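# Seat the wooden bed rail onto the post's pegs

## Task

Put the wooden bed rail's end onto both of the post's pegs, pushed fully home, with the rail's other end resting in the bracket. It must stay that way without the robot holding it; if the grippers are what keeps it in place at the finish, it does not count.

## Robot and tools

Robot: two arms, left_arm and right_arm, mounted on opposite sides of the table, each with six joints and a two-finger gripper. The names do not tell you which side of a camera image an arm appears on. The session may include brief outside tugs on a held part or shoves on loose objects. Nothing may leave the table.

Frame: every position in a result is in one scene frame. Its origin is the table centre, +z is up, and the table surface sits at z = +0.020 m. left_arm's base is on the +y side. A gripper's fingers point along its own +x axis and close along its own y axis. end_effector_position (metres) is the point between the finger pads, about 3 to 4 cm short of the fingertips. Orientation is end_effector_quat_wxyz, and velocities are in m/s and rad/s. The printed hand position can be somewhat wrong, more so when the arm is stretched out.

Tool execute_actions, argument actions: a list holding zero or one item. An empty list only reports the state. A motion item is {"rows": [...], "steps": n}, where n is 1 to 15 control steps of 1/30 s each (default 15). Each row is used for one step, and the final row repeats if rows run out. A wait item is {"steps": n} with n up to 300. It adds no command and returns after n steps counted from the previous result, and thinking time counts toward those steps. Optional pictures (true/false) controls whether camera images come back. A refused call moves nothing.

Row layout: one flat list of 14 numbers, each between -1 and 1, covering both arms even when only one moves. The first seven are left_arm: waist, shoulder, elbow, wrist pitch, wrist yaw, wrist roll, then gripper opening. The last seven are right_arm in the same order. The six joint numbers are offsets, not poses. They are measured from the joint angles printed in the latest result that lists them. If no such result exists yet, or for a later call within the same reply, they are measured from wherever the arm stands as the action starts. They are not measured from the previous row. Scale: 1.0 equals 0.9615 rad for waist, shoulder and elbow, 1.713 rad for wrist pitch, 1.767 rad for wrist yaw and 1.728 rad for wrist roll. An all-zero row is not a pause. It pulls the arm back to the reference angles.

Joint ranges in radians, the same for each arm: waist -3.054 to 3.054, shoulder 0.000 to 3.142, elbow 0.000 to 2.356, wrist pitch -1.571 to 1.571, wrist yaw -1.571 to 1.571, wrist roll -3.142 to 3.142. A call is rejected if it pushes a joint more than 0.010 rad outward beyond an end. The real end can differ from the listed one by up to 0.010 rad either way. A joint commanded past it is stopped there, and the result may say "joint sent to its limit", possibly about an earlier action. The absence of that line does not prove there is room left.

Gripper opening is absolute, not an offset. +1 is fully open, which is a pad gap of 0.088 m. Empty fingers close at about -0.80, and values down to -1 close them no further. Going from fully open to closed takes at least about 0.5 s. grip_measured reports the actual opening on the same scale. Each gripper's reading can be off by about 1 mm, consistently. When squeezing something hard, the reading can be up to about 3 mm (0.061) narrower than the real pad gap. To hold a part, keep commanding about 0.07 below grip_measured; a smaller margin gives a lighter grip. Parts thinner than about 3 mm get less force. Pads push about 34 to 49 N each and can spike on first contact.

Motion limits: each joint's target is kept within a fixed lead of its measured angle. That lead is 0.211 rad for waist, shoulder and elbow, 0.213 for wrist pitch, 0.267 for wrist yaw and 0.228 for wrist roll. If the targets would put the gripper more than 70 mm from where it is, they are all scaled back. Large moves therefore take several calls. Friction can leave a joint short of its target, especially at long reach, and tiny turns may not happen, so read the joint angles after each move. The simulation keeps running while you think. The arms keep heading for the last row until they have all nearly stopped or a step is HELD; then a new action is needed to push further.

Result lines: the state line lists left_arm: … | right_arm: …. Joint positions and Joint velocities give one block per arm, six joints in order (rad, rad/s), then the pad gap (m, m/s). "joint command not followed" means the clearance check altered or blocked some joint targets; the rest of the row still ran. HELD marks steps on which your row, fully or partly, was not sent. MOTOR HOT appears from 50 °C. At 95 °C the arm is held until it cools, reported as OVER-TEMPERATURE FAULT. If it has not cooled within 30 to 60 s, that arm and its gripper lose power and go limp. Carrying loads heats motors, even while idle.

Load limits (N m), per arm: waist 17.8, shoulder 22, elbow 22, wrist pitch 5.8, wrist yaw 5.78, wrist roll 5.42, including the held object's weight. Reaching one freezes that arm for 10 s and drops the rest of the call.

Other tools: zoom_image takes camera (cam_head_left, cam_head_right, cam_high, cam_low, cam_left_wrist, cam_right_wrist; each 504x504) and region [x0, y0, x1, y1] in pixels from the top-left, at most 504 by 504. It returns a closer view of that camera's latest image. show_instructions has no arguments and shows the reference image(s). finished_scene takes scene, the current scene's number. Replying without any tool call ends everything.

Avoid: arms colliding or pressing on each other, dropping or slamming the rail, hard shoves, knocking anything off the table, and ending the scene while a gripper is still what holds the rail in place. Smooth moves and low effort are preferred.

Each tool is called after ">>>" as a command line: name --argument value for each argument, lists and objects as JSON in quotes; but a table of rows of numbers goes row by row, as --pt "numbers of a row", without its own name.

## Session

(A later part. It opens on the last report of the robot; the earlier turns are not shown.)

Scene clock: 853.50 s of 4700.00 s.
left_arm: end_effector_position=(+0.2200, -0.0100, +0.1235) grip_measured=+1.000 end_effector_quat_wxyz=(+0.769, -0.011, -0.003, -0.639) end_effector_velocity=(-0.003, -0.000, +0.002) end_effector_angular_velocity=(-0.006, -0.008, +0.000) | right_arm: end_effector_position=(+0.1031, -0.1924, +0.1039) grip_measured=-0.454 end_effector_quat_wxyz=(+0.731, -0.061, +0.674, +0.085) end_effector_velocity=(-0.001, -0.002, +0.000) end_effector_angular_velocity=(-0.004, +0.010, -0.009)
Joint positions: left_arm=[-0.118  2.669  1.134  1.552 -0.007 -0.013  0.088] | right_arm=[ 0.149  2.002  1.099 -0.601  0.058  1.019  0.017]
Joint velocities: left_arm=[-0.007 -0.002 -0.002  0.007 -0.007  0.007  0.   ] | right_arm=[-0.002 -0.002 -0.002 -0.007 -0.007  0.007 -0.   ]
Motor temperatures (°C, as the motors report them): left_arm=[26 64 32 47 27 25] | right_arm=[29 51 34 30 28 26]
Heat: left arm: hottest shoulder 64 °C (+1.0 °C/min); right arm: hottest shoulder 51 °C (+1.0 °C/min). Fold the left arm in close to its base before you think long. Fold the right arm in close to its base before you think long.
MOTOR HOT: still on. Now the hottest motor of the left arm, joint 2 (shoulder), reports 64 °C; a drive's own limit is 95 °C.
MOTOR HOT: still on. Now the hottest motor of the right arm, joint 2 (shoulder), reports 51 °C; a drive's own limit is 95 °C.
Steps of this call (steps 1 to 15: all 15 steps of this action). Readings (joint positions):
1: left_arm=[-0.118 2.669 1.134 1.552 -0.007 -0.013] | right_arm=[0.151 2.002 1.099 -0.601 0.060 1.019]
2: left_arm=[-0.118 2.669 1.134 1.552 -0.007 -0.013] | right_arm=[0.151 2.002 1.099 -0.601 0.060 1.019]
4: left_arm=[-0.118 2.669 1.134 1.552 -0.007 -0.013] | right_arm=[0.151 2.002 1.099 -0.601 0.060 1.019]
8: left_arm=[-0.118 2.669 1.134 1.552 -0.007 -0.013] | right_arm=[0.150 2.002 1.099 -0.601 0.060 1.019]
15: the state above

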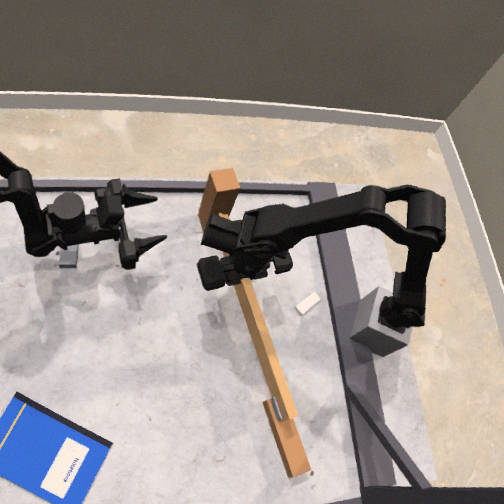

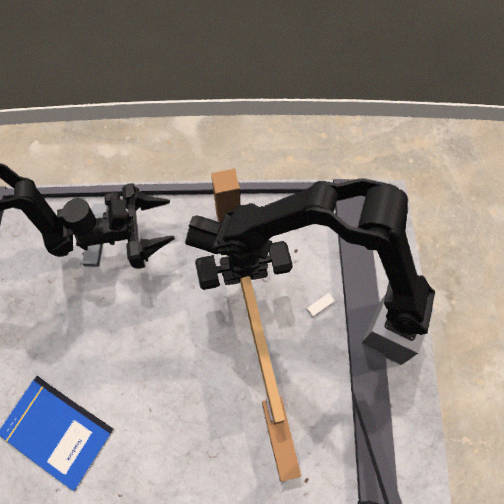

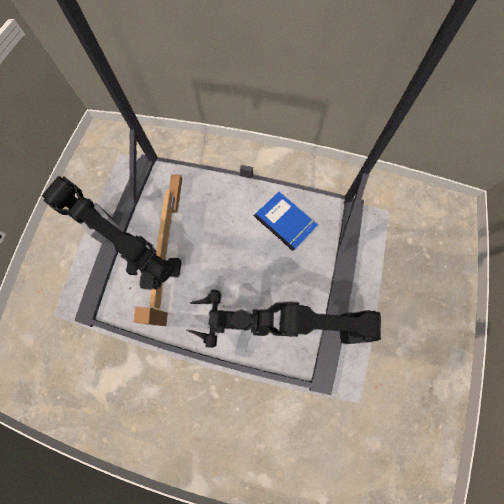

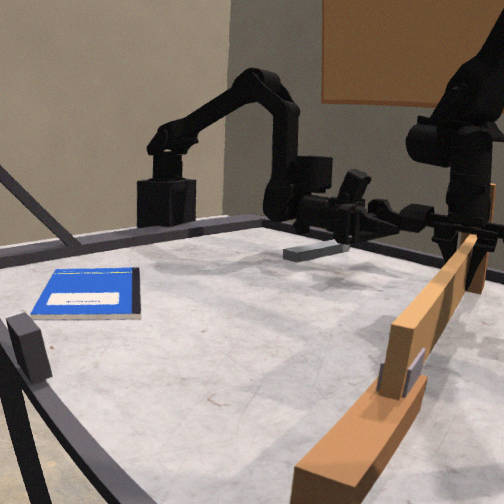

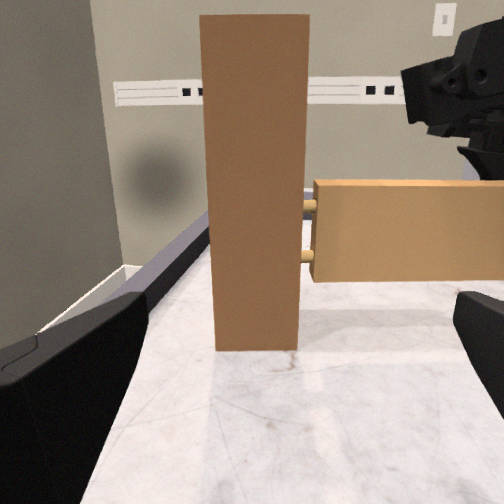

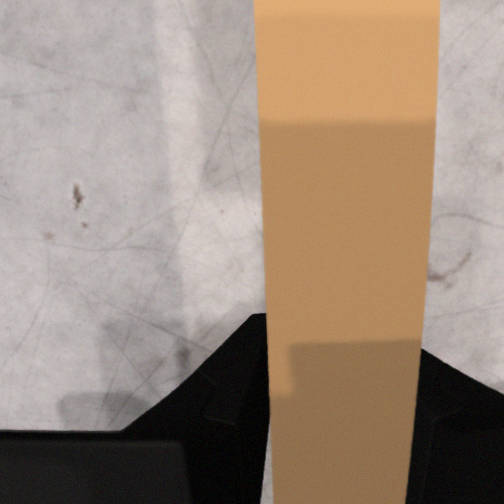

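>>> execute_actions --actions '[{"rows":[[0,0,0,0,0,0,1,0.002,0.013,0.03,-0.0095,0,0,-0.8]],"steps":10}]' --pictures false

>>> execute_actions --actions '[{"rows":[[0,0,0,0,0,0,1,0,0.013,0.03,-0.0095,0,0,-0.8]],"steps":10}]' --pictures false

>>> execute_actions --actions '[{"rows":[[0,0,0,0,0,0,1,-0.025,0,0,0,0.012,-0.003,-0.8]],"steps":8}]'

>>> zoom_image --camera "cam_left_wrist" --region '[250,170,390,310]'

Scene clock: 858.90 s of 4700.00 s.
left_arm: end_effector_position=(+0.2200, -0.0100, +0.1235) grip_measured=+1.000 end_effector_quat_wxyz=(+0.769, -0.011, -0.003, -0.639) end_effector_velocity=(-0.000, +0.000, +0.002) end_effector_angular_velocity=(-0.009, +0.006, +0.005) | right_arm: end_effector_position=(+0.1027, -0.1924, +0.1038) grip_measured=-0.454 end_effector_quat_wxyz=(+0.730, -0.064, +0.675, +0.082) end_effector_velocity=(-0.001, -0.002, +0.000) end_effector_angular_velocity=(-0.014, +0.012, +0.005)
Joint positions: left_arm=[-0.118  2.669  1.134  1.552 -0.007 -0.013  0.088] | right_arm=[ 0.151  2.008  1.108 -0.614  0.06   1.019  0.017]
Joint velocities: left_arm=[-0.002 -0.002 -0.002  0.007 -0.007 -0.007  0.   ] | right_arm=[-0.002  0.002  0.007 -0.022 -0.007 -0.007 -0.   ]
Motor temperatures (°C, as the motors report them): left_arm=[26 64 32 47 27 25] | right_arm=[29 51 34 30 28 26]
Heat: left arm: hottest shoulder 64 °C (+0.0 °C/min); right arm: hottest shoulder 51 °C (+1.0 °C/min). Fold the left arm in close to its base before you think long. Fold the right arm in close to its base before you think long.
MOTOR HOT: still on. Now the hottest motor of the left arm, joint 2 (shoulder), reports 64 °C; a drive's own limit is 95 °C.
MOTOR HOT: still on. Now the hottest motor of the right arm, joint 2 (shoulder), reports 51 °C; a drive's own limit is 95 °C.
Steps of this call (steps 1 to 15: the robot went on to your last target; steps 16 to 90: nothing new was sent; then 2.07 s passed at rest; steps 91 to 100: all 10 steps of this action). Readings (joint positions):
91: left_arm=[-0.118 2.669 1.134 1.552 -0.007 -0.013] | right_arm=[0.151 2.003 1.099 -0.602 0.059 1.019]
92: left_arm=[-0.118 2.669 1.134 1.552 -0.007 -0.013] | right_arm=[0.151 2.004 1.101 -0.604 0.060 1.019]
94: left_arm=[-0.118 2.669 1.134 1.552 -0.007 -0.013] | right_arm=[0.151 2.006 1.104 -0.609 0.060 1.019]
98: left_arm=[-0.118 2.669 1.134 1.552 -0.007 -0.013] | right_arm=[0.151 2.008 1.108 -0.613 0.060 1.019]
100: the state above

Scene clock: 859.23 s of 4700.00 s.
left_arm: end_effector_position=(+0.2200, -0.0100, +0.1235) grip_measured=+1.000 end_effector_quat_wxyz=(+0.769, -0.011, -0.003, -0.639) end_effector_velocity=(+0.002, +0.000, +0.002) end_effector_angular_velocity=(+0.004, -0.007, +0.010) | right_arm: end_effector_position=(+0.1028, -0.1921, +0.1040) grip_measured=-0.454 end_effector_quat_wxyz=(+0.729, -0.067, +0.676, +0.080) end_effector_velocity=(-0.000, -0.000, +0.001) end_effector_angular_velocity=(-0.000, +0.008, +0.005)
Joint positions: left_arm=[-0.118  2.669  1.134  1.552 -0.007 -0.013  0.088] | right_arm=[ 0.151  2.014  1.118 -0.626  0.06   1.019  0.017]
Joint velocities: left_arm=[ 0.002 -0.007 -0.002 -0.007 -0.007  0.007  0.   ] | right_arm=[-0.002 -0.002  0.002 -0.007 -0.007 -0.007 -0.   ]
Motor temperatures (°C, as the motors report them): left_arm=[26 64 32 47 27 25] | right_arm=[29 51 34 30 28 26]
Heat: left arm: hottest shoulder 64 °C (+0.0 °C/min); right arm: hottest shoulder 51 °C (+1.0 °C/min). Fold the left arm in close to its base before you think long. Fold the right arm in close to its base before you think long.
MOTOR HOT: still on. Now the hottest motor of the left arm, joint 2 (shoulder), reports 64 °C; a drive's own limit is 95 °C.
MOTOR HOT: still on. Now the hottest motor of the right arm, joint 2 (shoulder), reports 51 °C; a drive's own limit is 95 °C.
Steps of this call (steps 1 to 10: all 10 steps of this action). Readings (joint positions):
1: left_arm=[-0.118 2.669 1.134 1.552 -0.007 -0.013] | right_arm=[0.151 2.009 1.111 -0.617 0.060 1.019]
2: left_arm=[-0.118 2.669 1.134 1.552 -0.007 -0.013] | right_arm=[0.151 2.011 1.113 -0.620 0.060 1.019]
4: left_arm=[-0.118 2.669 1.134 1.552 -0.007 -0.013] | right_arm=[0.151 2.012 1.116 -0.624 0.060 1.019]
8: left_arm=[-0.118 2.669 1.134 1.552 -0.007 -0.013] | right_arm=[0.151 2.014 1.118 -0.626 0.060 1.019]
10: the state above

Scene clock: 859.50 s of 4700.00 s.
left_arm: end_effector_position=(+0.2200, -0.0100, +0.1235) grip_measured=+1.000 end_effector_quat_wxyz=(+0.769, -0.011, -0.003, -0.639) end_effector_velocity=(-0.003, +0.001, -0.002) end_effector_angular_velocity=(+0.011, +0.009, -0.010) | right_arm: end_effector_position=(+0.1031, -0.1922, +0.1040) grip_measured=-0.454 end_effector_quat_wxyz=(+0.729, -0.067, +0.676, +0.080) end_effector_velocity=(-0.002, +0.000, +0.001) end_effector_angular_velocity=(+0.002, +0.021, +0.035)
Joint positions: left_arm=[-0.118  2.669  1.134  1.552 -0.007 -0.013  0.088] | right_arm=[ 0.15   2.014  1.118 -0.626  0.06   1.019  0.017]
Joint velocities: left_arm=[-0.002 -0.002 -0.007 -0.007  0.007 -0.007  0.   ] | right_arm=[-0.002 -0.002  0.002 -0.007 -0.022 -0.037  0.   ]
Motor temperatures (°C, as the motors report them): left_arm=[26 64 32 47 27 25] | right_arm=[29 51 34 30 28 26]
Heat: left arm: hottest shoulder 64 °C (+0.0 °C/min); right arm: hottest shoulder 51 °C (+1.0 °C/min). Fold the left arm in close to its base before you think long. Fold the right arm in close to its base before you think long.
MOTOR HOT: still on. Now the hottest motor of the left arm, joint 2 (shoulder), reports 64 °C; a drive's own limit is 95 °C.
MOTOR HOT: still on. Now the hottest motor of the right arm, joint 2 (shoulder), reports 51 °C; a drive's own limit is 95 °C.
Steps of this call (steps 1 to 8: all 8 steps of this action). Readings (joint positions):
1: left_arm=[-0.118 2.669 1.134 1.552 -0.007 -0.013] | right_arm=[0.151 2.014 1.118 -0.626 0.060 1.019]
2: left_arm=[-0.118 2.669 1.134 1.552 -0.007 -0.013] | right_arm=[0.150 2.014 1.118 -0.626 0.060 1.019]
4: left_arm=[-0.118 2.669 1.134 1.552 -0.007 -0.013] | right_arm=[0.150 2.014 1.118 -0.626 0.060 1.019]
8: the state above

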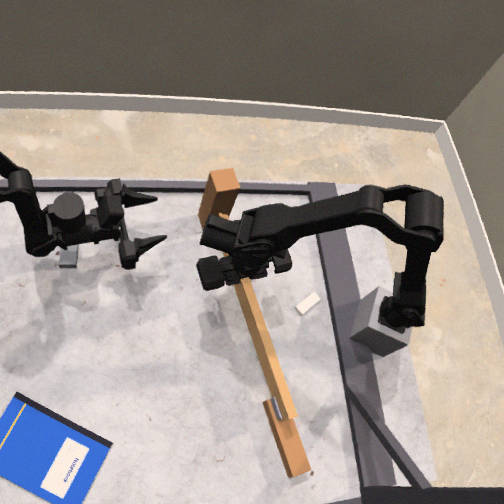

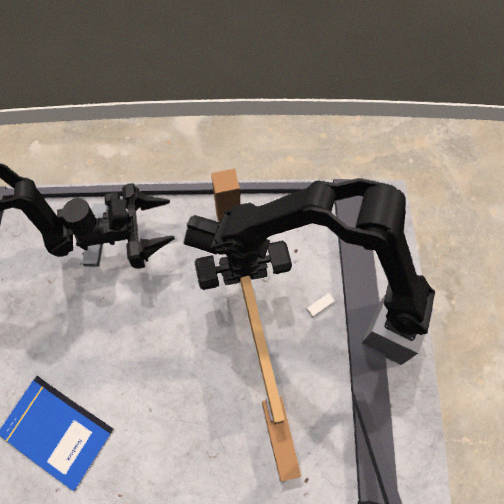

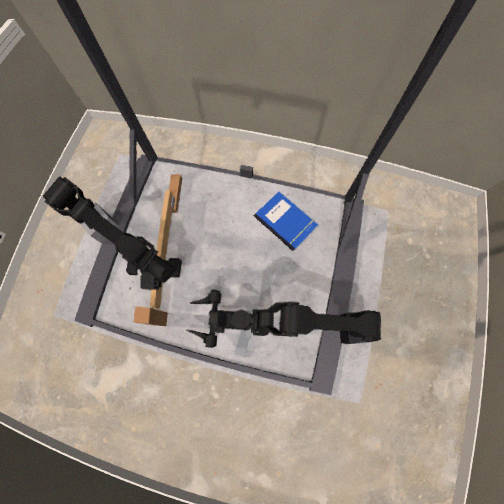

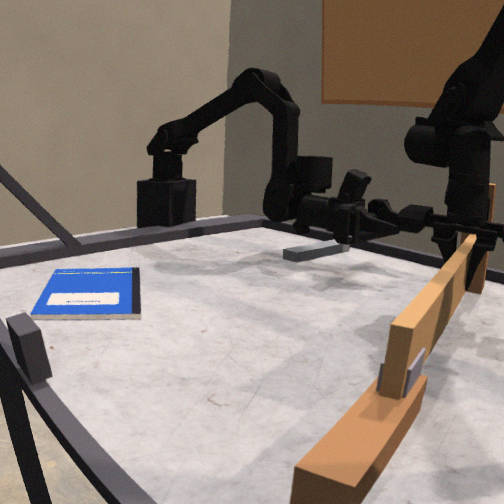

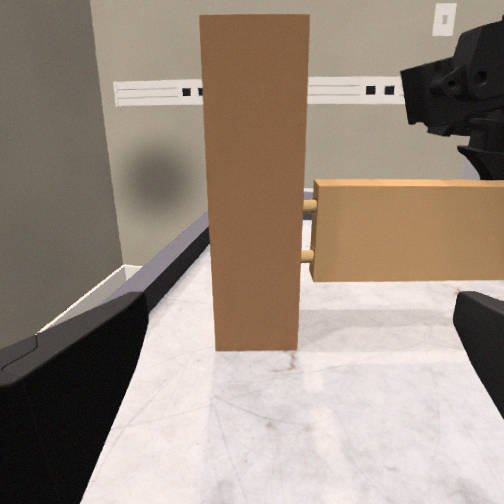

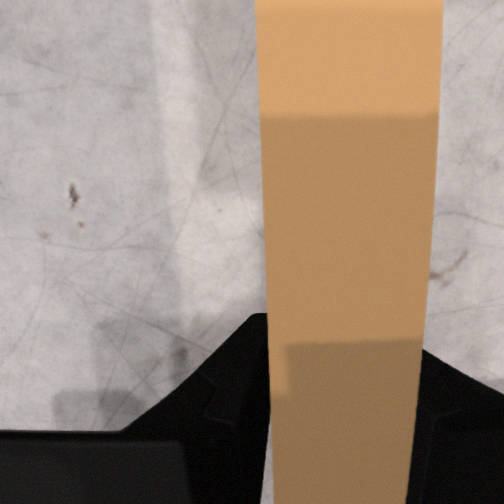

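Region (250, 170, 390, 310) of cam_left_wrist's 504x504 image, scaled by 3.600, with more detail than that image has.

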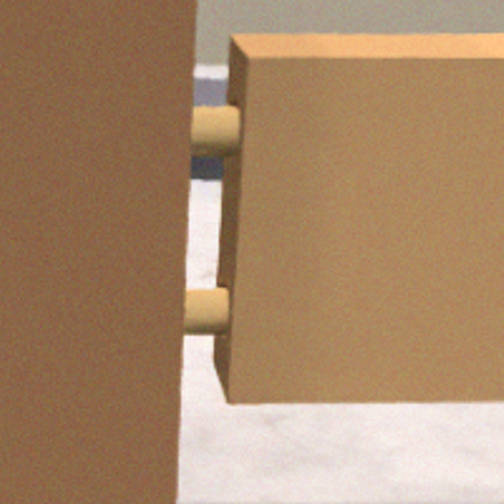

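>>> execute_actions --actions '[{"rows":[[0,0,0,0,0,0,1,0.002,0,0,0.002,0,0,-0.8],[0,0,0,0,0,0,1,0.002,0,0,0.003,0,0,-0.8],[0,0,0,0,0,0,1,0.002,0,0,0.004,0,0,-0.8],[0,0,0,0,0,0,1,0.002,0,0,0.004,0,0,-0.8],[0,0,0,0,0,0,1,0.002,0,0,0.004,0,0,-0.8],[0,0,0,0,0,0,1,0.002,0,0,0.004,0,0,-0.8],[0,0,0,0,0,0,1,0.002,0,0,0.004,0,0,-0.8],[0,0,0,0,0,0,1,-0.025,0,0,0.004,0.012,-0.003,-0.8]],"steps":15}]' --pictures false

>>> execute_actions --actions '[{"rows":[[0,0,0,0,0,0,1,0.002,0,0,0.002,0,0,-0.8],[0,0,0,0,0,0,1,0.002,0,0,0.003,0,0,-0.8],[0,0,0,0,0,0,1,0.002,0,0,0.004,0,0,-0.8],[0,0,0,0,0,0,1,0.002,0,0,0.004,0,0,-0.8],[0,0,0,0,0,0,1,0.002,0,0,0.004,0,0,-0.8],[0,0,0,0,0,0,1,0.002,0,0,0.004,0,0,-0.8],[0,0,0,0,0,0,1,0.002,0,0,0.004,0,0,-0.8],[0,0,0,0,0,0,1,-0.025,0,0,0.004,0.012,-0.003,-0.8]],"steps":15}]' --pictures false

>>> execute_actions --actions '[{"rows":[[0,0,0,0,0,0,1,0.002,0,0,0.002,0,0,-0.8],[0,0,0,0,0,0,1,0.002,0,0,0.003,0,0,-0.8],[0,0,0,0,0,0,1,0.002,0,0,0.004,0,0,-0.8],[0,0,0,0,0,0,1,0.002,0,0,0.004,0,0,-0.8],[0,0,0,0,0,0,1,0.002,0,0,0.004,0,0,-0.8],[0,0,0,0,0,0,1,0.002,0,0,0.004,0,0,-0.8],[0,0,0,0,0,0,1,0.002,0,0,0.004,0,0,-0.8],[0,0,0,0,0,0,1,-0.025,0,0,0.004,0.012,-0.003,-0.8]],"steps":15}]'

>>> zoom_image --camera "cam_left_wrist" --region '[250,170,390,310]'

Scene clock: 869.27 s of 4700.00 s.
left_arm: end_effector_position=(+0.2200, -0.0100, +0.1235) grip_measured=+1.000 end_effector_quat_wxyz=(+0.769, -0.011, -0.003, -0.639) end_effector_velocity=(-0.002, -0.001, +0.000) end_effector_angular_velocity=(-0.002, +0.022, -0.010) | right_arm: end_effector_position=(+0.1032, -0.1921, +0.1040) grip_measured=-0.454 end_effector_quat_wxyz=(+0.729, -0.067, +0.676, +0.080) end_effector_velocity=(+0.000, +0.001, +0.000) end_effector_angular_velocity=(+0.008, +0.004, +0.020)
Joint positions: left_arm=[-0.118  2.669  1.134  1.552 -0.007 -0.013  0.088] | right_arm=[ 0.15   2.014  1.118 -0.625  0.06   1.019  0.017]
Joint velocities: left_arm=[-0.002 -0.002  0.002 -0.007  0.007 -0.022  0.   ] | right_arm=[-0.002 -0.002 -0.002  0.007 -0.007 -0.022 -0.   ]
Motor temperatures (°C, as the motors report them): left_arm=[26 64 32 47 27 25] | right_arm=[29 50 34 30 28 26]
Heat: left arm: hottest shoulder 64 °C (+0.0 °C/min); right arm: hottest shoulder 50 °C (-3.0 °C/min). Fold the left arm in close to its base before you think long. Fold the right arm in close to its base before you think long.
MOTOR HOT: still on. Now the hottest motor of the left arm, joint 2 (shoulder), reports 64 °C; a drive's own limit is 95 °C.
MOTOR HOT: still on. Now the hottest motor of the right arm, joint 2 (shoulder), reports 50 °C; a drive's own limit is 95 °C.
Steps of this call (steps 1 to 15: the robot went on to your last target; steps 16 to 90: nothing new was sent; then 6.27 s passed at rest; steps 91 to 105: all 15 steps of this action). Readings (joint positions):
91: left_arm=[-0.118 2.669 1.134 1.552 -0.007 -0.013] | right_arm=[0.151 2.014 1.118 -0.626 0.060 1.019]
92: left_arm=[-0.118 2.669 1.134 1.552 -0.007 -0.013] | right_arm=[0.152 2.014 1.118 -0.626 0.061 1.019]
94: left_arm=[-0.118 2.669 1.134 1.552 -0.007 -0.013] | right_arm=[0.152 2.014 1.118 -0.626 0.061 1.019]
98: left_arm=[-0.118 2.669 1.134 1.552 -0.007 -0.013] | right_arm=[0.151 2.014 1.118 -0.625 0.061 1.019]
105: the state above

Scene clock: 869.77 s of 4700.00 s.
left_arm: end_effector_position=(+0.2200, -0.0100, +0.1235) grip_measured=+1.000 end_effector_quat_wxyz=(+0.769, -0.011, -0.003, -0.639) end_effector_velocity=(-0.000, -0.000, -0.002) end_effector_angular_velocity=(+0.015, +0.010, +0.005) | right_arm: end_effector_position=(+0.1031, -0.1920, +0.1040) grip_measured=-0.454 end_effector_quat_wxyz=(+0.730, -0.067, +0.676, +0.080) end_effector_velocity=(-0.002, -0.005, -0.000) end_effector_angular_velocity=(-0.019, +0.014, +0.005)
Joint positions: left_arm=[-0.118  2.669  1.134  1.552 -0.007 -0.013  0.088] | right_arm=[ 0.151  2.014  1.118 -0.625  0.06   1.019  0.017]
Joint velocities: left_arm=[-0.002 -0.007 -0.002 -0.022 -0.007 -0.007  0.   ] | right_arm=[-0.002 -0.002 -0.002 -0.022 -0.007 -0.007 -0.   ]
Motor temperatures (°C, as the motors report them): left_arm=[26 64 32 47 27 25] | right_arm=[29 50 34 30 28 26]
Heat: left arm: hottest shoulder 64 °C (+0.0 °C/min); right arm: hottest shoulder 50 °C (-3.0 °C/min). Fold the left arm in close to its base before you think long. Fold the right arm in close to its base before you think long.
MOTOR HOT: still on. Now the hottest motor of the left arm, joint 2 (shoulder), reports 64 °C; a drive's own limit is 95 °C.
MOTOR HOT: still on. Now the hottest motor of the right arm, joint 2 (shoulder), reports 50 °C; a drive's own limit is 95 °C.
Steps of this call (steps 1 to 15: all 15 steps of this action). Readings (joint positions):
1: left_arm=[-0.118 2.669 1.134 1.552 -0.007 -0.013] | right_arm=[0.151 2.014 1.118 -0.625 0.061 1.019]
2: left_arm=[-0.118 2.669 1.134 1.552 -0.007 -0.013] | right_arm=[0.152 2.014 1.118 -0.625 0.061 1.019]
4: left_arm=[-0.118 2.669 1.134 1.552 -0.007 -0.013] | right_arm=[0.152 2.014 1.118 -0.625 0.061 1.019]
8: left_arm=[-0.118 2.669 1.134 1.552 -0.007 -0.013] | right_arm=[0.151 2.014 1.118 -0.625 0.061 1.019]
15: the state above

Scene clock: 870.27 s of 4700.00 s.
left_arm: end_effector_position=(+0.2200, -0.0100, +0.1235) grip_measured=+1.000 end_effector_quat_wxyz=(+0.769, -0.011, -0.003, -0.639) end_effector_velocity=(-0.003, +0.001, -0.005) end_effector_angular_velocity=(+0.015, +0.010, -0.000) | right_arm: end_effector_position=(+0.1032, -0.1919, +0.1040) grip_measured=-0.454 end_effector_quat_wxyz=(+0.730, -0.067, +0.676, +0.080) end_effector_velocity=(+0.001, -0.003, +0.000) end_effector_angular_velocity=(-0.005, +0.009, +0.000)
Joint positions: left_arm=[-0.118  2.669  1.134  1.552 -0.007 -0.013  0.088] | right_arm=[ 0.151  2.014  1.118 -0.625  0.061  1.019  0.017]
Joint velocities: left_arm=[-0.007  0.002 -0.007 -0.007 -0.007 -0.007  0.   ] | right_arm=[-0.007 -0.002 -0.002 -0.007 -0.007 -0.007 -0.   ]
Motor temperatures (°C, as the motors report them): left_arm=[26 64 32 47 27 25] | right_arm=[29 50 34 30 28 26]
Heat: left arm: hottest shoulder 64 °C (+0.0 °C/min); right arm: hottest shoulder 50 °C (-3.0 °C/min). Fold the left arm in close to its base before you think long. Fold the right arm in close to its base before you think long.
MOTOR HOT: still on. Now the hottest motor of the left arm, joint 2 (shoulder), reports 64 °C; a drive's own limit is 95 °C.
MOTOR HOT: still on. Now the hottest motor of the right arm, joint 2 (shoulder), reports 50 °C; a drive's own limit is 95 °C.
Steps of this call (steps 1 to 15: all 15 steps of this action). Readings (joint positions):
1: left_arm=[-0.118 2.669 1.134 1.552 -0.007 -0.013] | right_arm=[0.151 2.014 1.118 -0.625 0.061 1.019]
2: left_arm=[-0.118 2.669 1.134 1.552 -0.007 -0.013] | right_arm=[0.152 2.014 1.118 -0.625 0.061 1.019]
4: left_arm=[-0.118 2.669 1.134 1.552 -0.007 -0.013] | right_arm=[0.152 2.014 1.118 -0.625 0.061 1.019]
8: left_arm=[-0.118 2.669 1.134 1.552 -0.007 -0.013] | right_arm=[0.151 2.014 1.118 -0.625 0.061 1.019]
15: the state above

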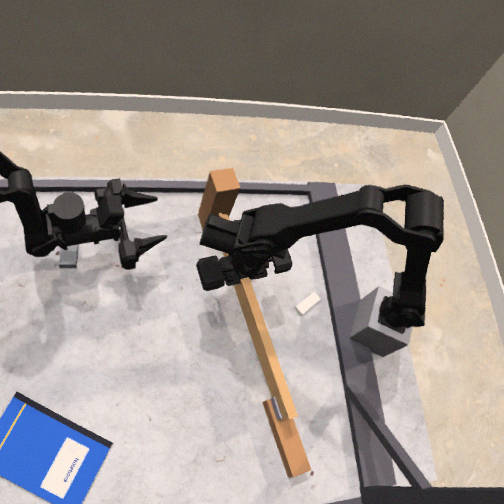

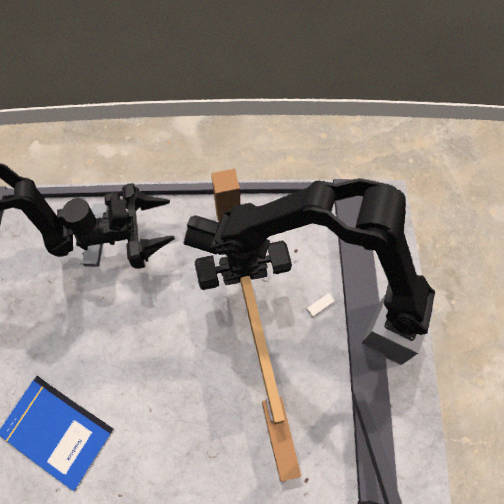

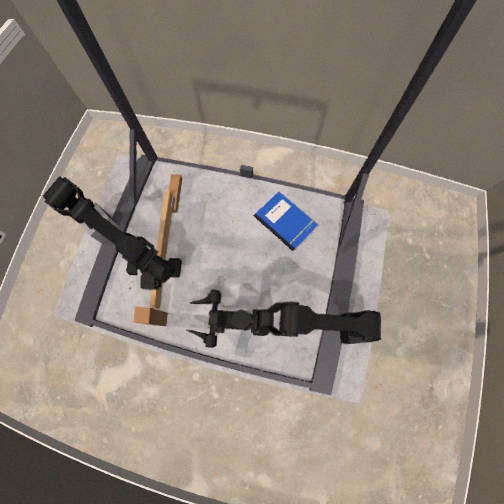

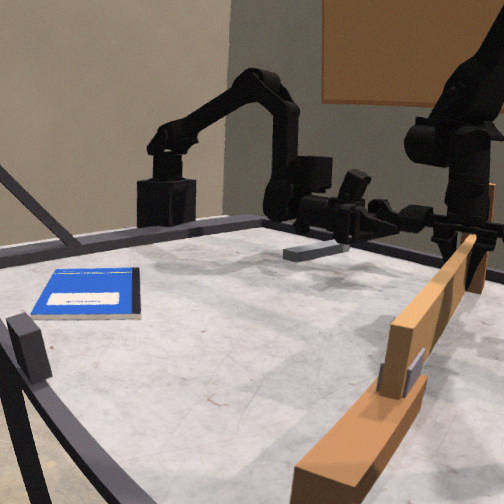

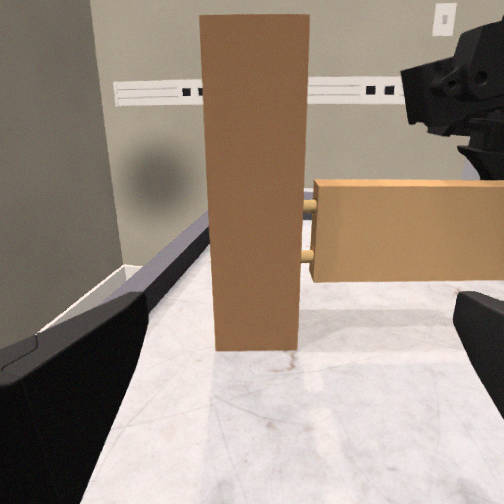

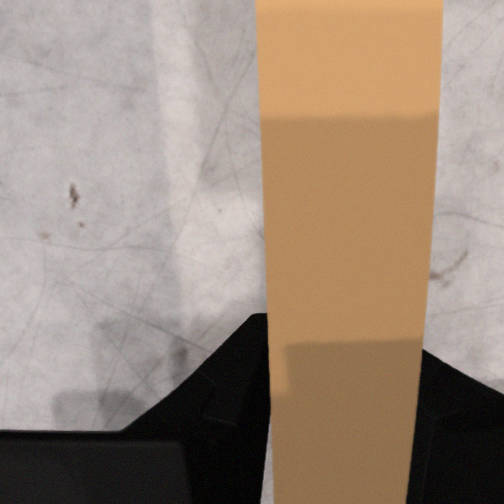

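Region (250, 170, 390, 310) of cam_left_wrist's 504x504 image, scaled by 3.600, with more detail than that image has.

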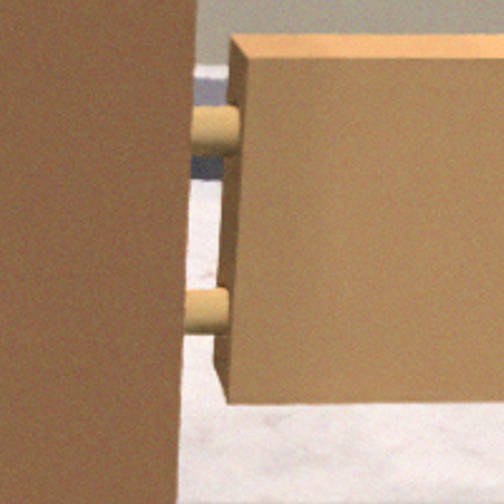

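>>> execute_actions --actions '[{"rows":[[0,0,0,0,0,0,1,-0.012,0,0,-0.001,0.006,0,-0.8],[0,0,0,0,0,0,1,-0.012,0,0,-0.002,0.006,0,-0.8],[0,0,0,0,0,0,1,-0.012,0,0,-0.003,0.006,0,-0.8],[0,0,0,0,0,0,1,-0.012,0,0,-0.004,0.006,0,-0.8],[0,0,0,0,0,0,1,-0.012,0,0,-0.005,0.006,0,-0.8],[0,0,0,0,0,0,1,-0.012,0,0,-0.006,0.006,0,-0.8],[0,0,0,0,0,0,1,-0.012,0,0,-0.007,0.006,0,-0.8],[0,0,0,0,0,0,1,-0.012,0,0,-0.008,0.006,0,-0.8],[0,0,0,0,0,0,1,-0.012,0,0,-0.009,0.006,0,-0.8],[0,0,0,0,0,0,1,-0.012,0,0,-0.010,0.006,0,-0.8],[0,0,0,0,0,0,1,-0.012,0,0,-0.011,0.006,0,-0.8],[0,0,0,0,0,0,1,-0.012,0,0,-0.012,0.006,0,-0.8]],"steps":15}]' --pictures false

>>> execute_actions --actions '[{"rows":[[0,0,0,0,0,0,1,-0.012,0,0,0.001,0.006,0,-0.8],[0,0,0,0,0,0,1,-0.012,0,0,0.002,0.006,0,-0.8],[0,0,0,0,0,0,1,-0.012,0,0,0.003,0.006,0,-0.8],[0,0,0,0,0,0,1,-0.012,0,0,0.004,0.006,0,-0.8],[0,0,0,0,0,0,1,-0.012,0,0,0.005,0.006,0,-0.8],[0,0,0,0,0,0,1,-0.012,0,0,0.006,0.006,0,-0.8],[0,0,0,0,0,0,1,-0.012,0,0,0.007,0.006,0,-0.8],[0,0,0,0,0,0,1,-0.012,0,0,0.008,0.006,0,-0.8],[0,0,0,0,0,0,1,-0.012,0,0,0.009,0.006,0,-0.8],[0,0,0,0,0,0,1,-0.012,0,0,0.010,0.006,0,-0.8],[0,0,0,0,0,0,1,-0.012,0,0,0.011,0.006,0,-0.8],[0,0,0,0,0,0,1,-0.012,0,0,0.012,0.006,0,-0.8]],"steps":15}]'

>>> zoom_image --camera "cam_left_wrist" --region '[250,170,390,310]'

Scene clock: 882.60 s of 4700.00 s.
left_arm: end_effector_position=(+0.2200, -0.0100, +0.1235) grip_measured=+1.000 end_effector_quat_wxyz=(+0.769, -0.011, -0.003, -0.639) end_effector_velocity=(+0.002, +0.002, -0.002) end_effector_angular_velocity=(+0.011, +0.010, +0.019) | right_arm: end_effector_position=(+0.1028, -0.1927, +0.1040) grip_measured=-0.454 end_effector_quat_wxyz=(+0.729, -0.068, +0.676, +0.079) end_effector_velocity=(-0.001, -0.003, +0.001) end_effector_angular_velocity=(-0.015, +0.012, +0.020)
Joint positions: left_arm=[-0.118  2.669  1.134  1.552 -0.007 -0.013  0.088] | right_arm=[ 0.151  2.014  1.118 -0.629  0.061  1.019  0.017]
Joint velocities: left_arm=[-0.002 -0.002 -0.007 -0.007 -0.022 -0.007  0.   ] | right_arm=[-0.002 -0.002  0.002 -0.022 -0.007 -0.022 -0.   ]
Motor temperatures (°C, as the motors report them): left_arm=[26 65 32 47 27 25] | right_arm=[29 50 34 30 28 26]
Heat: left arm: hottest shoulder 65 °C (+1.0 °C/min); right arm: hottest shoulder 50 °C (-2.0 °C/min). Fold the left arm in close to its base before you think long. Fold the right arm in close to its base before you think long.
MOTOR HOT: still on. Now the hottest motor of the left arm, joint 2 (shoulder), reports 65 °C; a drive's own limit is 95 °C.
MOTOR HOT: still on. Now the hottest motor of the right arm, joint 2 (shoulder), reports 50 °C; a drive's own limit is 95 °C.
Steps of this call (steps 1 to 15: the robot went on to your last target; steps 16 to 90: nothing new was sent; then 8.83 s passed at rest; steps 91 to 105: all 15 steps of this action). Readings (joint positions):
91: left_arm=[-0.118 2.669 1.134 1.552 -0.007 -0.013] | right_arm=[0.151 2.014 1.118 -0.625 0.061 1.019]
92: left_arm=[-0.118 2.669 1.134 1.552 -0.007 -0.013] | right_arm=[0.151 2.014 1.118 -0.625 0.061 1.019]
94: left_arm=[-0.118 2.669 1.134 1.552 -0.007 -0.013] | right_arm=[0.151 2.014 1.118 -0.625 0.061 1.019]
98: left_arm=[-0.118 2.669 1.134 1.552 -0.007 -0.013] | right_arm=[0.151 2.014 1.118 -0.627 0.061 1.019]
105: the state above

Scene clock: 883.10 s of 4700.00 s.
left_arm: end_effector_position=(+0.2200, -0.0100, +0.1235) grip_measured=+1.000 end_effector_quat_wxyz=(+0.769, -0.011, -0.003, -0.639) end_effector_velocity=(-0.000, +0.000, +0.002) end_effector_angular_velocity=(-0.009, +0.006, +0.005) | right_arm: end_effector_position=(+0.1031, -0.1918, +0.1039) grip_measured=-0.454 end_effector_quat_wxyz=(+0.730, -0.066, +0.676, +0.081) end_effector_velocity=(+0.000, +0.001, +0.000) end_effector_angular_velocity=(+0.009, +0.004, +0.005)
Joint positions: left_arm=[-0.118  2.669  1.134  1.552 -0.007 -0.013  0.088] | right_arm=[ 0.151  2.014  1.117 -0.623  0.061  1.019  0.017]
Joint velocities: left_arm=[-0.002 -0.002 -0.002  0.007 -0.007 -0.007  0.   ] | right_arm=[-0.002 -0.002 -0.002  0.007 -0.007 -0.007  0.   ]
Motor temperatures (°C, as the motors report them): left_arm=[26 65 32 47 27 25] | right_arm=[29 50 34 30 28 26]
Heat: left arm: hottest shoulder 65 °C (+1.0 °C/min); right arm: hottest shoulder 50 °C (-2.0 °C/min). Fold the left arm in close to its base before you think long. Fold the right arm in close to its base before you think long.
MOTOR HOT: still on. Now the hottest motor of the left arm, joint 2 (shoulder), reports 65 °C; a drive's own limit is 95 °C.
MOTOR HOT: still on. Now the hottest motor of the right arm, joint 2 (shoulder), reports 50 °C; a drive's own limit is 95 °C.
Steps of this call (steps 1 to 15: all 15 steps of this action). Readings (joint positions):
1: left_arm=[-0.118 2.669 1.134 1.552 -0.007 -0.013] | right_arm=[0.151 2.014 1.118 -0.628 0.061 1.019]
2: left_arm=[-0.118 2.669 1.134 1.552 -0.007 -0.013] | right_arm=[0.151 2.014 1.118 -0.628 0.061 1.019]
4: left_arm=[-0.118 2.669 1.134 1.552 -0.007 -0.013] | right_arm=[0.151 2.014 1.118 -0.627 0.061 1.019]
8: left_arm=[-0.118 2.669 1.134 1.552 -0.007 -0.013] | right_arm=[0.151 2.014 1.118 -0.625 0.061 1.019]
15: the state above

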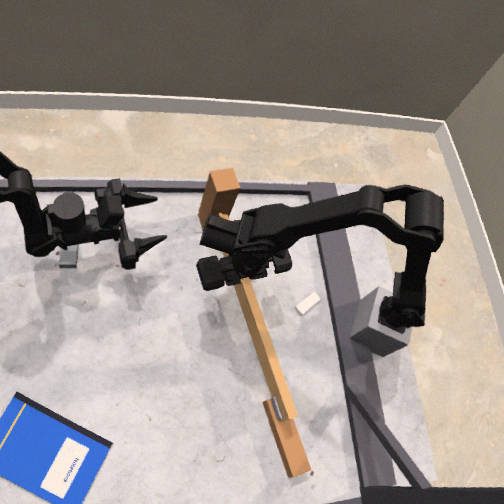

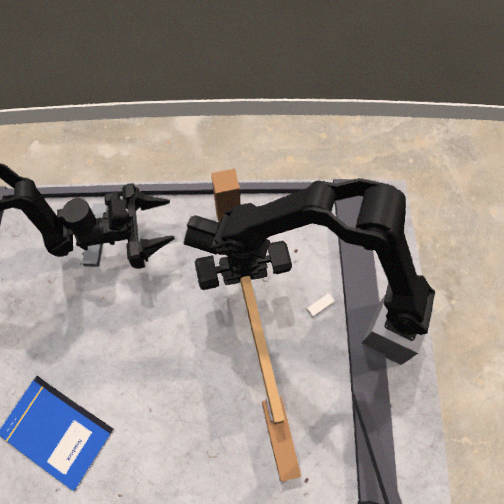

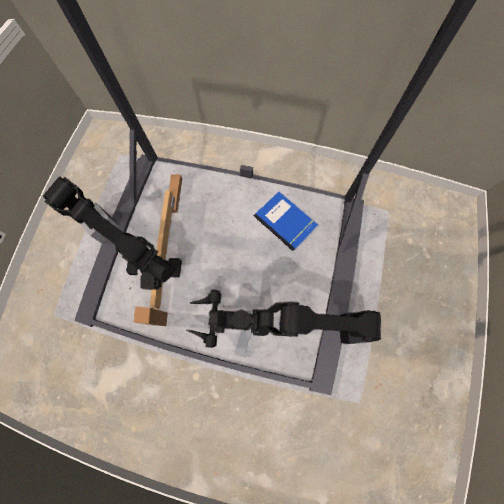

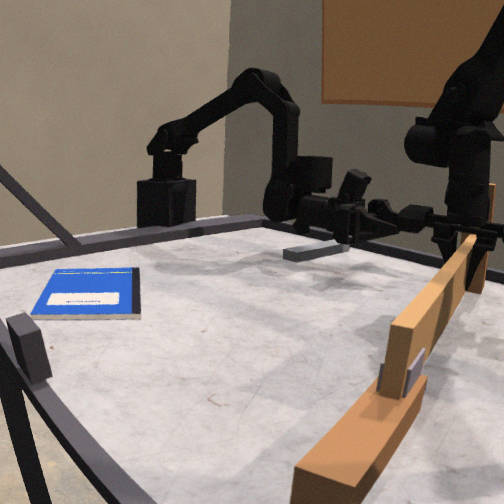

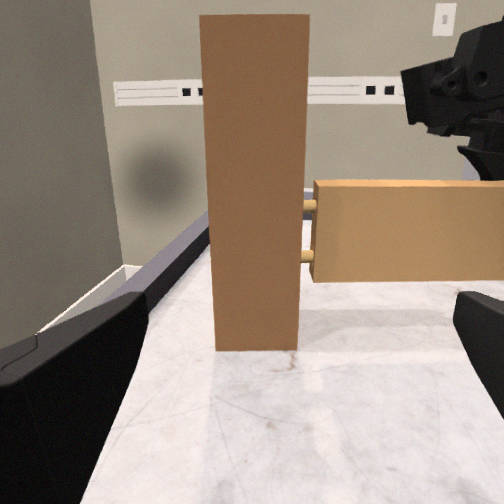

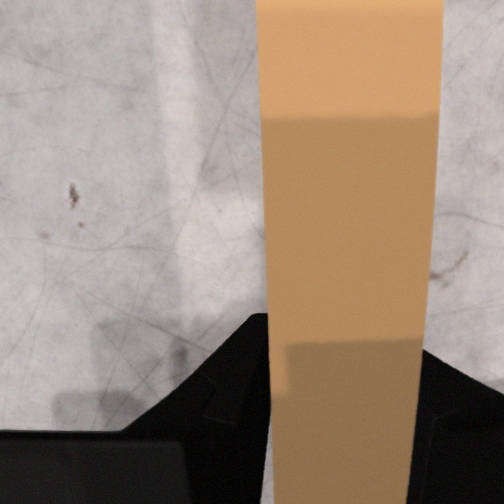

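Region (250, 170, 390, 310) of cam_left_wrist's 504x504 image, scaled by 3.600, with more detail than that image has.

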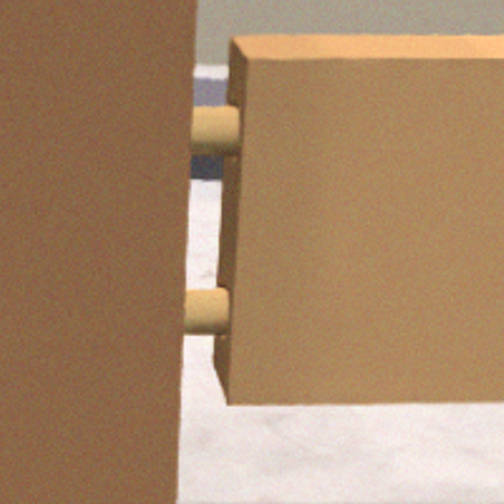

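>>> execute_actions --actions '[{"rows":[[0,0,0,0,0,0,1,-0.02,0,0,-0.001,0.01,-0.002,-0.8],[0,0,0,0,0,0,1,-0.02,0,0,-0.002,0.01,-0.002,-0.8],[0,0,0,0,0,0,1,-0.02,0,0,-0.003,0.01,-0.002,-0.8],[0,0,0,0,0,0,1,-0.02,0,0,-0.004,0.01,-0.002,-0.8],[0,0,0,0,0,0,1,-0.02,0,0,-0.005,0.01,-0.002,-0.8],[0,0,0,0,0,0,1,-0.02,0,0,-0.006,0.01,-0.002,-0.8],[0,0,0,0,0,0,1,-0.02,0,0,-0.007,0.01,-0.002,-0.8],[0,0,0,0,0,0,1,-0.02,0,0,-0.008,0.01,-0.002,-0.8],[0,0,0,0,0,0,1,-0.02,0,0,-0.009,0.01,-0.002,-0.8],[0,0,0,0,0,0,1,-0.02,0,0,-0.010,0.01,-0.002,-0.8],[0,0,0,0,0,0,1,-0.02,0,0,-0.011,0.01,-0.002,-0.8],[0,0,0,0,0,0,1,-0.02,0,0,-0.012,0.01,-0.002,-0.8]],"steps":15}]' --pictures false

>>> execute_actions --actions '[{"rows":[[0,0,0,0,0,0,1,-0.02,0,0,0.001,0.01,-0.002,-0.8],[0,0,0,0,0,0,1,-0.02,0,0,0.002,0.01,-0.002,-0.8],[0,0,0,0,0,0,1,-0.02,0,0,0.003,0.01,-0.002,-0.8],[0,0,0,0,0,0,1,-0.02,0,0,0.004,0.01,-0.002,-0.8],[0,0,0,0,0,0,1,-0.02,0,0,0.005,0.01,-0.002,-0.8],[0,0,0,0,0,0,1,-0.02,0,0,0.006,0.01,-0.002,-0.8],[0,0,0,0,0,0,1,-0.02,0,0,0.007,0.01,-0.002,-0.8],[0,0,0,0,0,0,1,-0.02,0,0,0.008,0.01,-0.002,-0.8],[0,0,0,0,0,0,1,-0.02,0,0,0.009,0.01,-0.002,-0.8],[0,0,0,0,0,0,1,-0.02,0,0,0.010,0.01,-0.002,-0.8],[0,0,0,0,0,0,1,-0.02,0,0,0.011,0.01,-0.002,-0.8],[0,0,0,0,0,0,1,-0.02,0,0,0.012,0.01,-0.002,-0.8]],"steps":15}]'

>>> zoom_image --camera "cam_left_wrist" --region '[250,170,390,310]'

Scene clock: 893.73 s of 4700.00 s.
left_arm: end_effector_position=(+0.2200, -0.0100, +0.1235) grip_measured=+1.000 end_effector_quat_wxyz=(+0.769, -0.011, -0.003, -0.639) end_effector_velocity=(+0.002, +0.000, +0.005) end_effector_angular_velocity=(-0.011, -0.009, +0.010) | right_arm: end_effector_position=(+0.1028, -0.1928, +0.1037) grip_measured=-0.454 end_effector_quat_wxyz=(+0.729, -0.068, +0.676, +0.079) end_effector_velocity=(+0.001, +0.003, +0.001) end_effector_angular_velocity=(+0.012, +0.002, +0.020)
Joint positions: left_arm=[-0.118  2.669  1.134  1.552 -0.007 -0.013  0.088] | right_arm=[ 0.151  2.014  1.117 -0.627  0.061  1.019  0.017]
Joint velocities: left_arm=[ 0.002 -0.007 -0.002  0.007 -0.007  0.007  0.   ] | right_arm=[-0.002 -0.002  0.002  0.007 -0.007 -0.022 -0.   ]
Motor temperatures (°C, as the motors report them): left_arm=[26 65 32 47 27 25] | right_arm=[28 50 34 31 28 26]
Heat: left arm: hottest shoulder 65 °C (+1.0 °C/min); right arm: hottest shoulder 50 °C (-2.0 °C/min). Fold the left arm in close to its base before you think long. Fold the right arm in close to its base before you think long.
MOTOR HOT: still on. Now the hottest motor of the left arm, joint 2 (shoulder), reports 65 °C; a drive's own limit is 95 °C.
MOTOR HOT: still on. Now the hottest motor of the right arm, joint 2 (shoulder), reports 50 °C; a drive's own limit is 95 °C.
Steps of this call (steps 1 to 15: the robot went on to your last target; steps 16 to 90: nothing new was sent; then 7.13 s passed at rest; steps 91 to 105: all 15 steps of this action). Readings (joint positions):
91: left_arm=[-0.118 2.669 1.134 1.552 -0.007 -0.013] | right_arm=[0.151 2.014 1.117 -0.623 0.061 1.019]
92: left_arm=[-0.118 2.669 1.134 1.552 -0.007 -0.013] | right_arm=[0.151 2.014 1.117 -0.623 0.061 1.019]
94: left_arm=[-0.118 2.669 1.134 1.552 -0.007 -0.013] | right_arm=[0.151 2.014 1.117 -0.624 0.061 1.019]
98: left_arm=[-0.118 2.669 1.134 1.552 -0.007 -0.013] | right_arm=[0.151 2.014 1.117 -0.625 0.061 1.019]
105: the state above

Scene clock: 894.23 s of 4700.00 s.
left_arm: end_effector_position=(+0.2200, -0.0100, +0.1235) grip_measured=+1.000 end_effector_quat_wxyz=(+0.769, -0.011, -0.003, -0.639) end_effector_velocity=(+0.002, +0.000, +0.005) end_effector_angular_velocity=(-0.011, -0.009, +0.010) | right_arm: end_effector_position=(+0.1032, -0.1920, +0.1037) grip_measured=-0.454 end_effector_quat_wxyz=(+0.730, -0.066, +0.676, +0.080) end_effector_velocity=(-0.003, +0.000, -0.001) end_effector_angular_velocity=(+0.009, +0.020, +0.006)
Joint positions: left_arm=[-0.118  2.669  1.134  1.552 -0.007 -0.013  0.088] | right_arm=[ 0.151  2.014  1.117 -0.622  0.061  1.019  0.017]
Joint velocities: left_arm=[ 0.002 -0.007 -0.002  0.007 -0.007  0.007  0.   ] | right_arm=[-0.002 -0.002 -0.007  0.007 -0.022 -0.007 -0.   ]
Motor temperatures (°C, as the motors report them): left_arm=[26 65 32 47 27 25] | right_arm=[28 50 34 31 28 26]
Heat: left arm: hottest shoulder 65 °C (+1.0 °C/min); right arm: hottest shoulder 50 °C (-2.0 °C/min). Fold the left arm in close to its base before you think long. Fold the right arm in close to its base before you think long.
MOTOR HOT: still on. Now the hottest motor of the left arm, joint 2 (shoulder), reports 65 °C; a drive's own limit is 95 °C.
MOTOR HOT: still on. Now the hottest motor of the right arm, joint 2 (shoulder), reports 50 °C; a drive's own limit is 95 °C.
Steps of this call (steps 1 to 15: all 15 steps of this action). Readings (joint positions):
1: left_arm=[-0.118 2.669 1.134 1.552 -0.007 -0.013] | right_arm=[0.151 2.014 1.117 -0.627 0.061 1.019]
2: left_arm=[-0.118 2.669 1.134 1.552 -0.007 -0.013] | right_arm=[0.151 2.014 1.117 -0.626 0.061 1.019]
4: left_arm=[-0.118 2.669 1.134 1.552 -0.007 -0.013] | right_arm=[0.151 2.014 1.117 -0.625 0.061 1.019]
8: left_arm=[-0.118 2.669 1.134 1.552 -0.007 -0.013] | right_arm=[0.151 2.014 1.117 -0.624 0.061 1.019]
15: the state above

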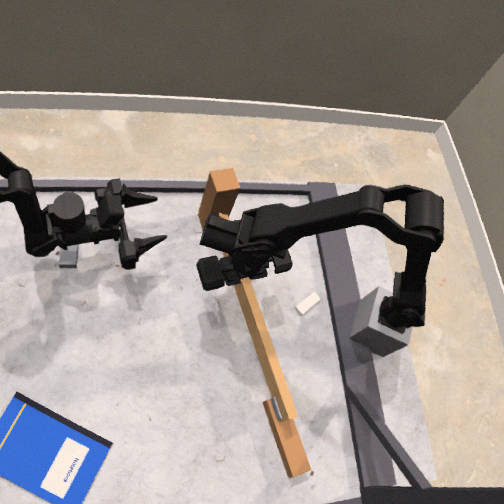

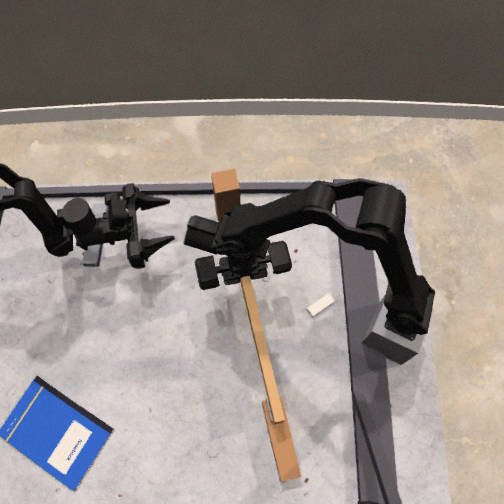

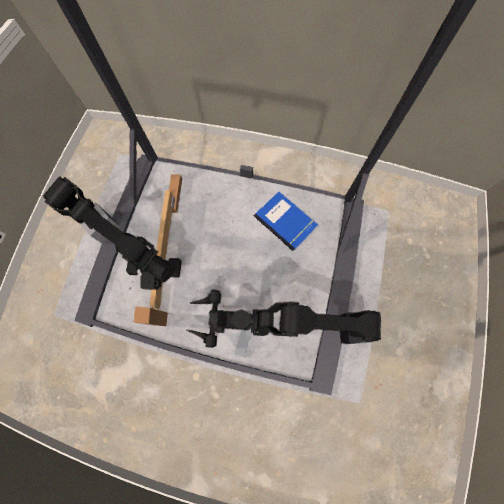

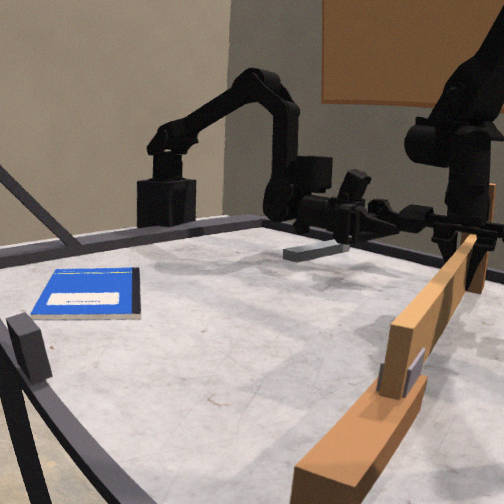

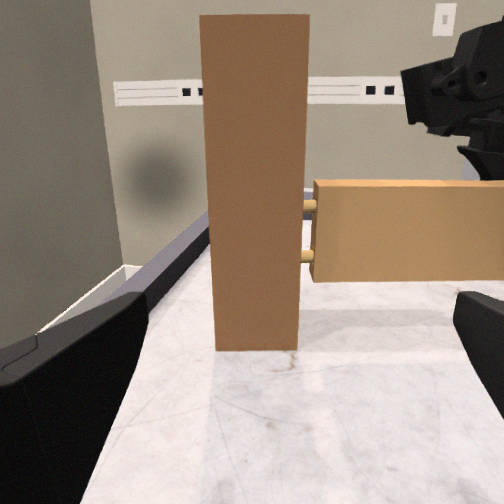

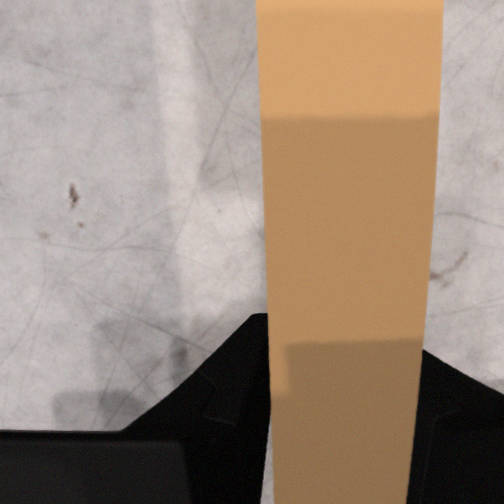

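Region (250, 170, 390, 310) of cam_left_wrist's 504x504 image, scaled by 3.600, with more detail than that image has.

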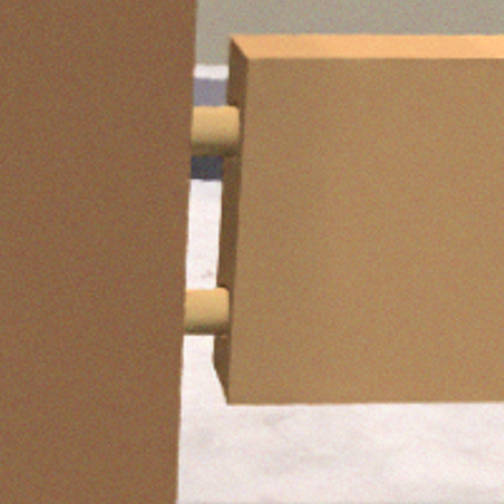

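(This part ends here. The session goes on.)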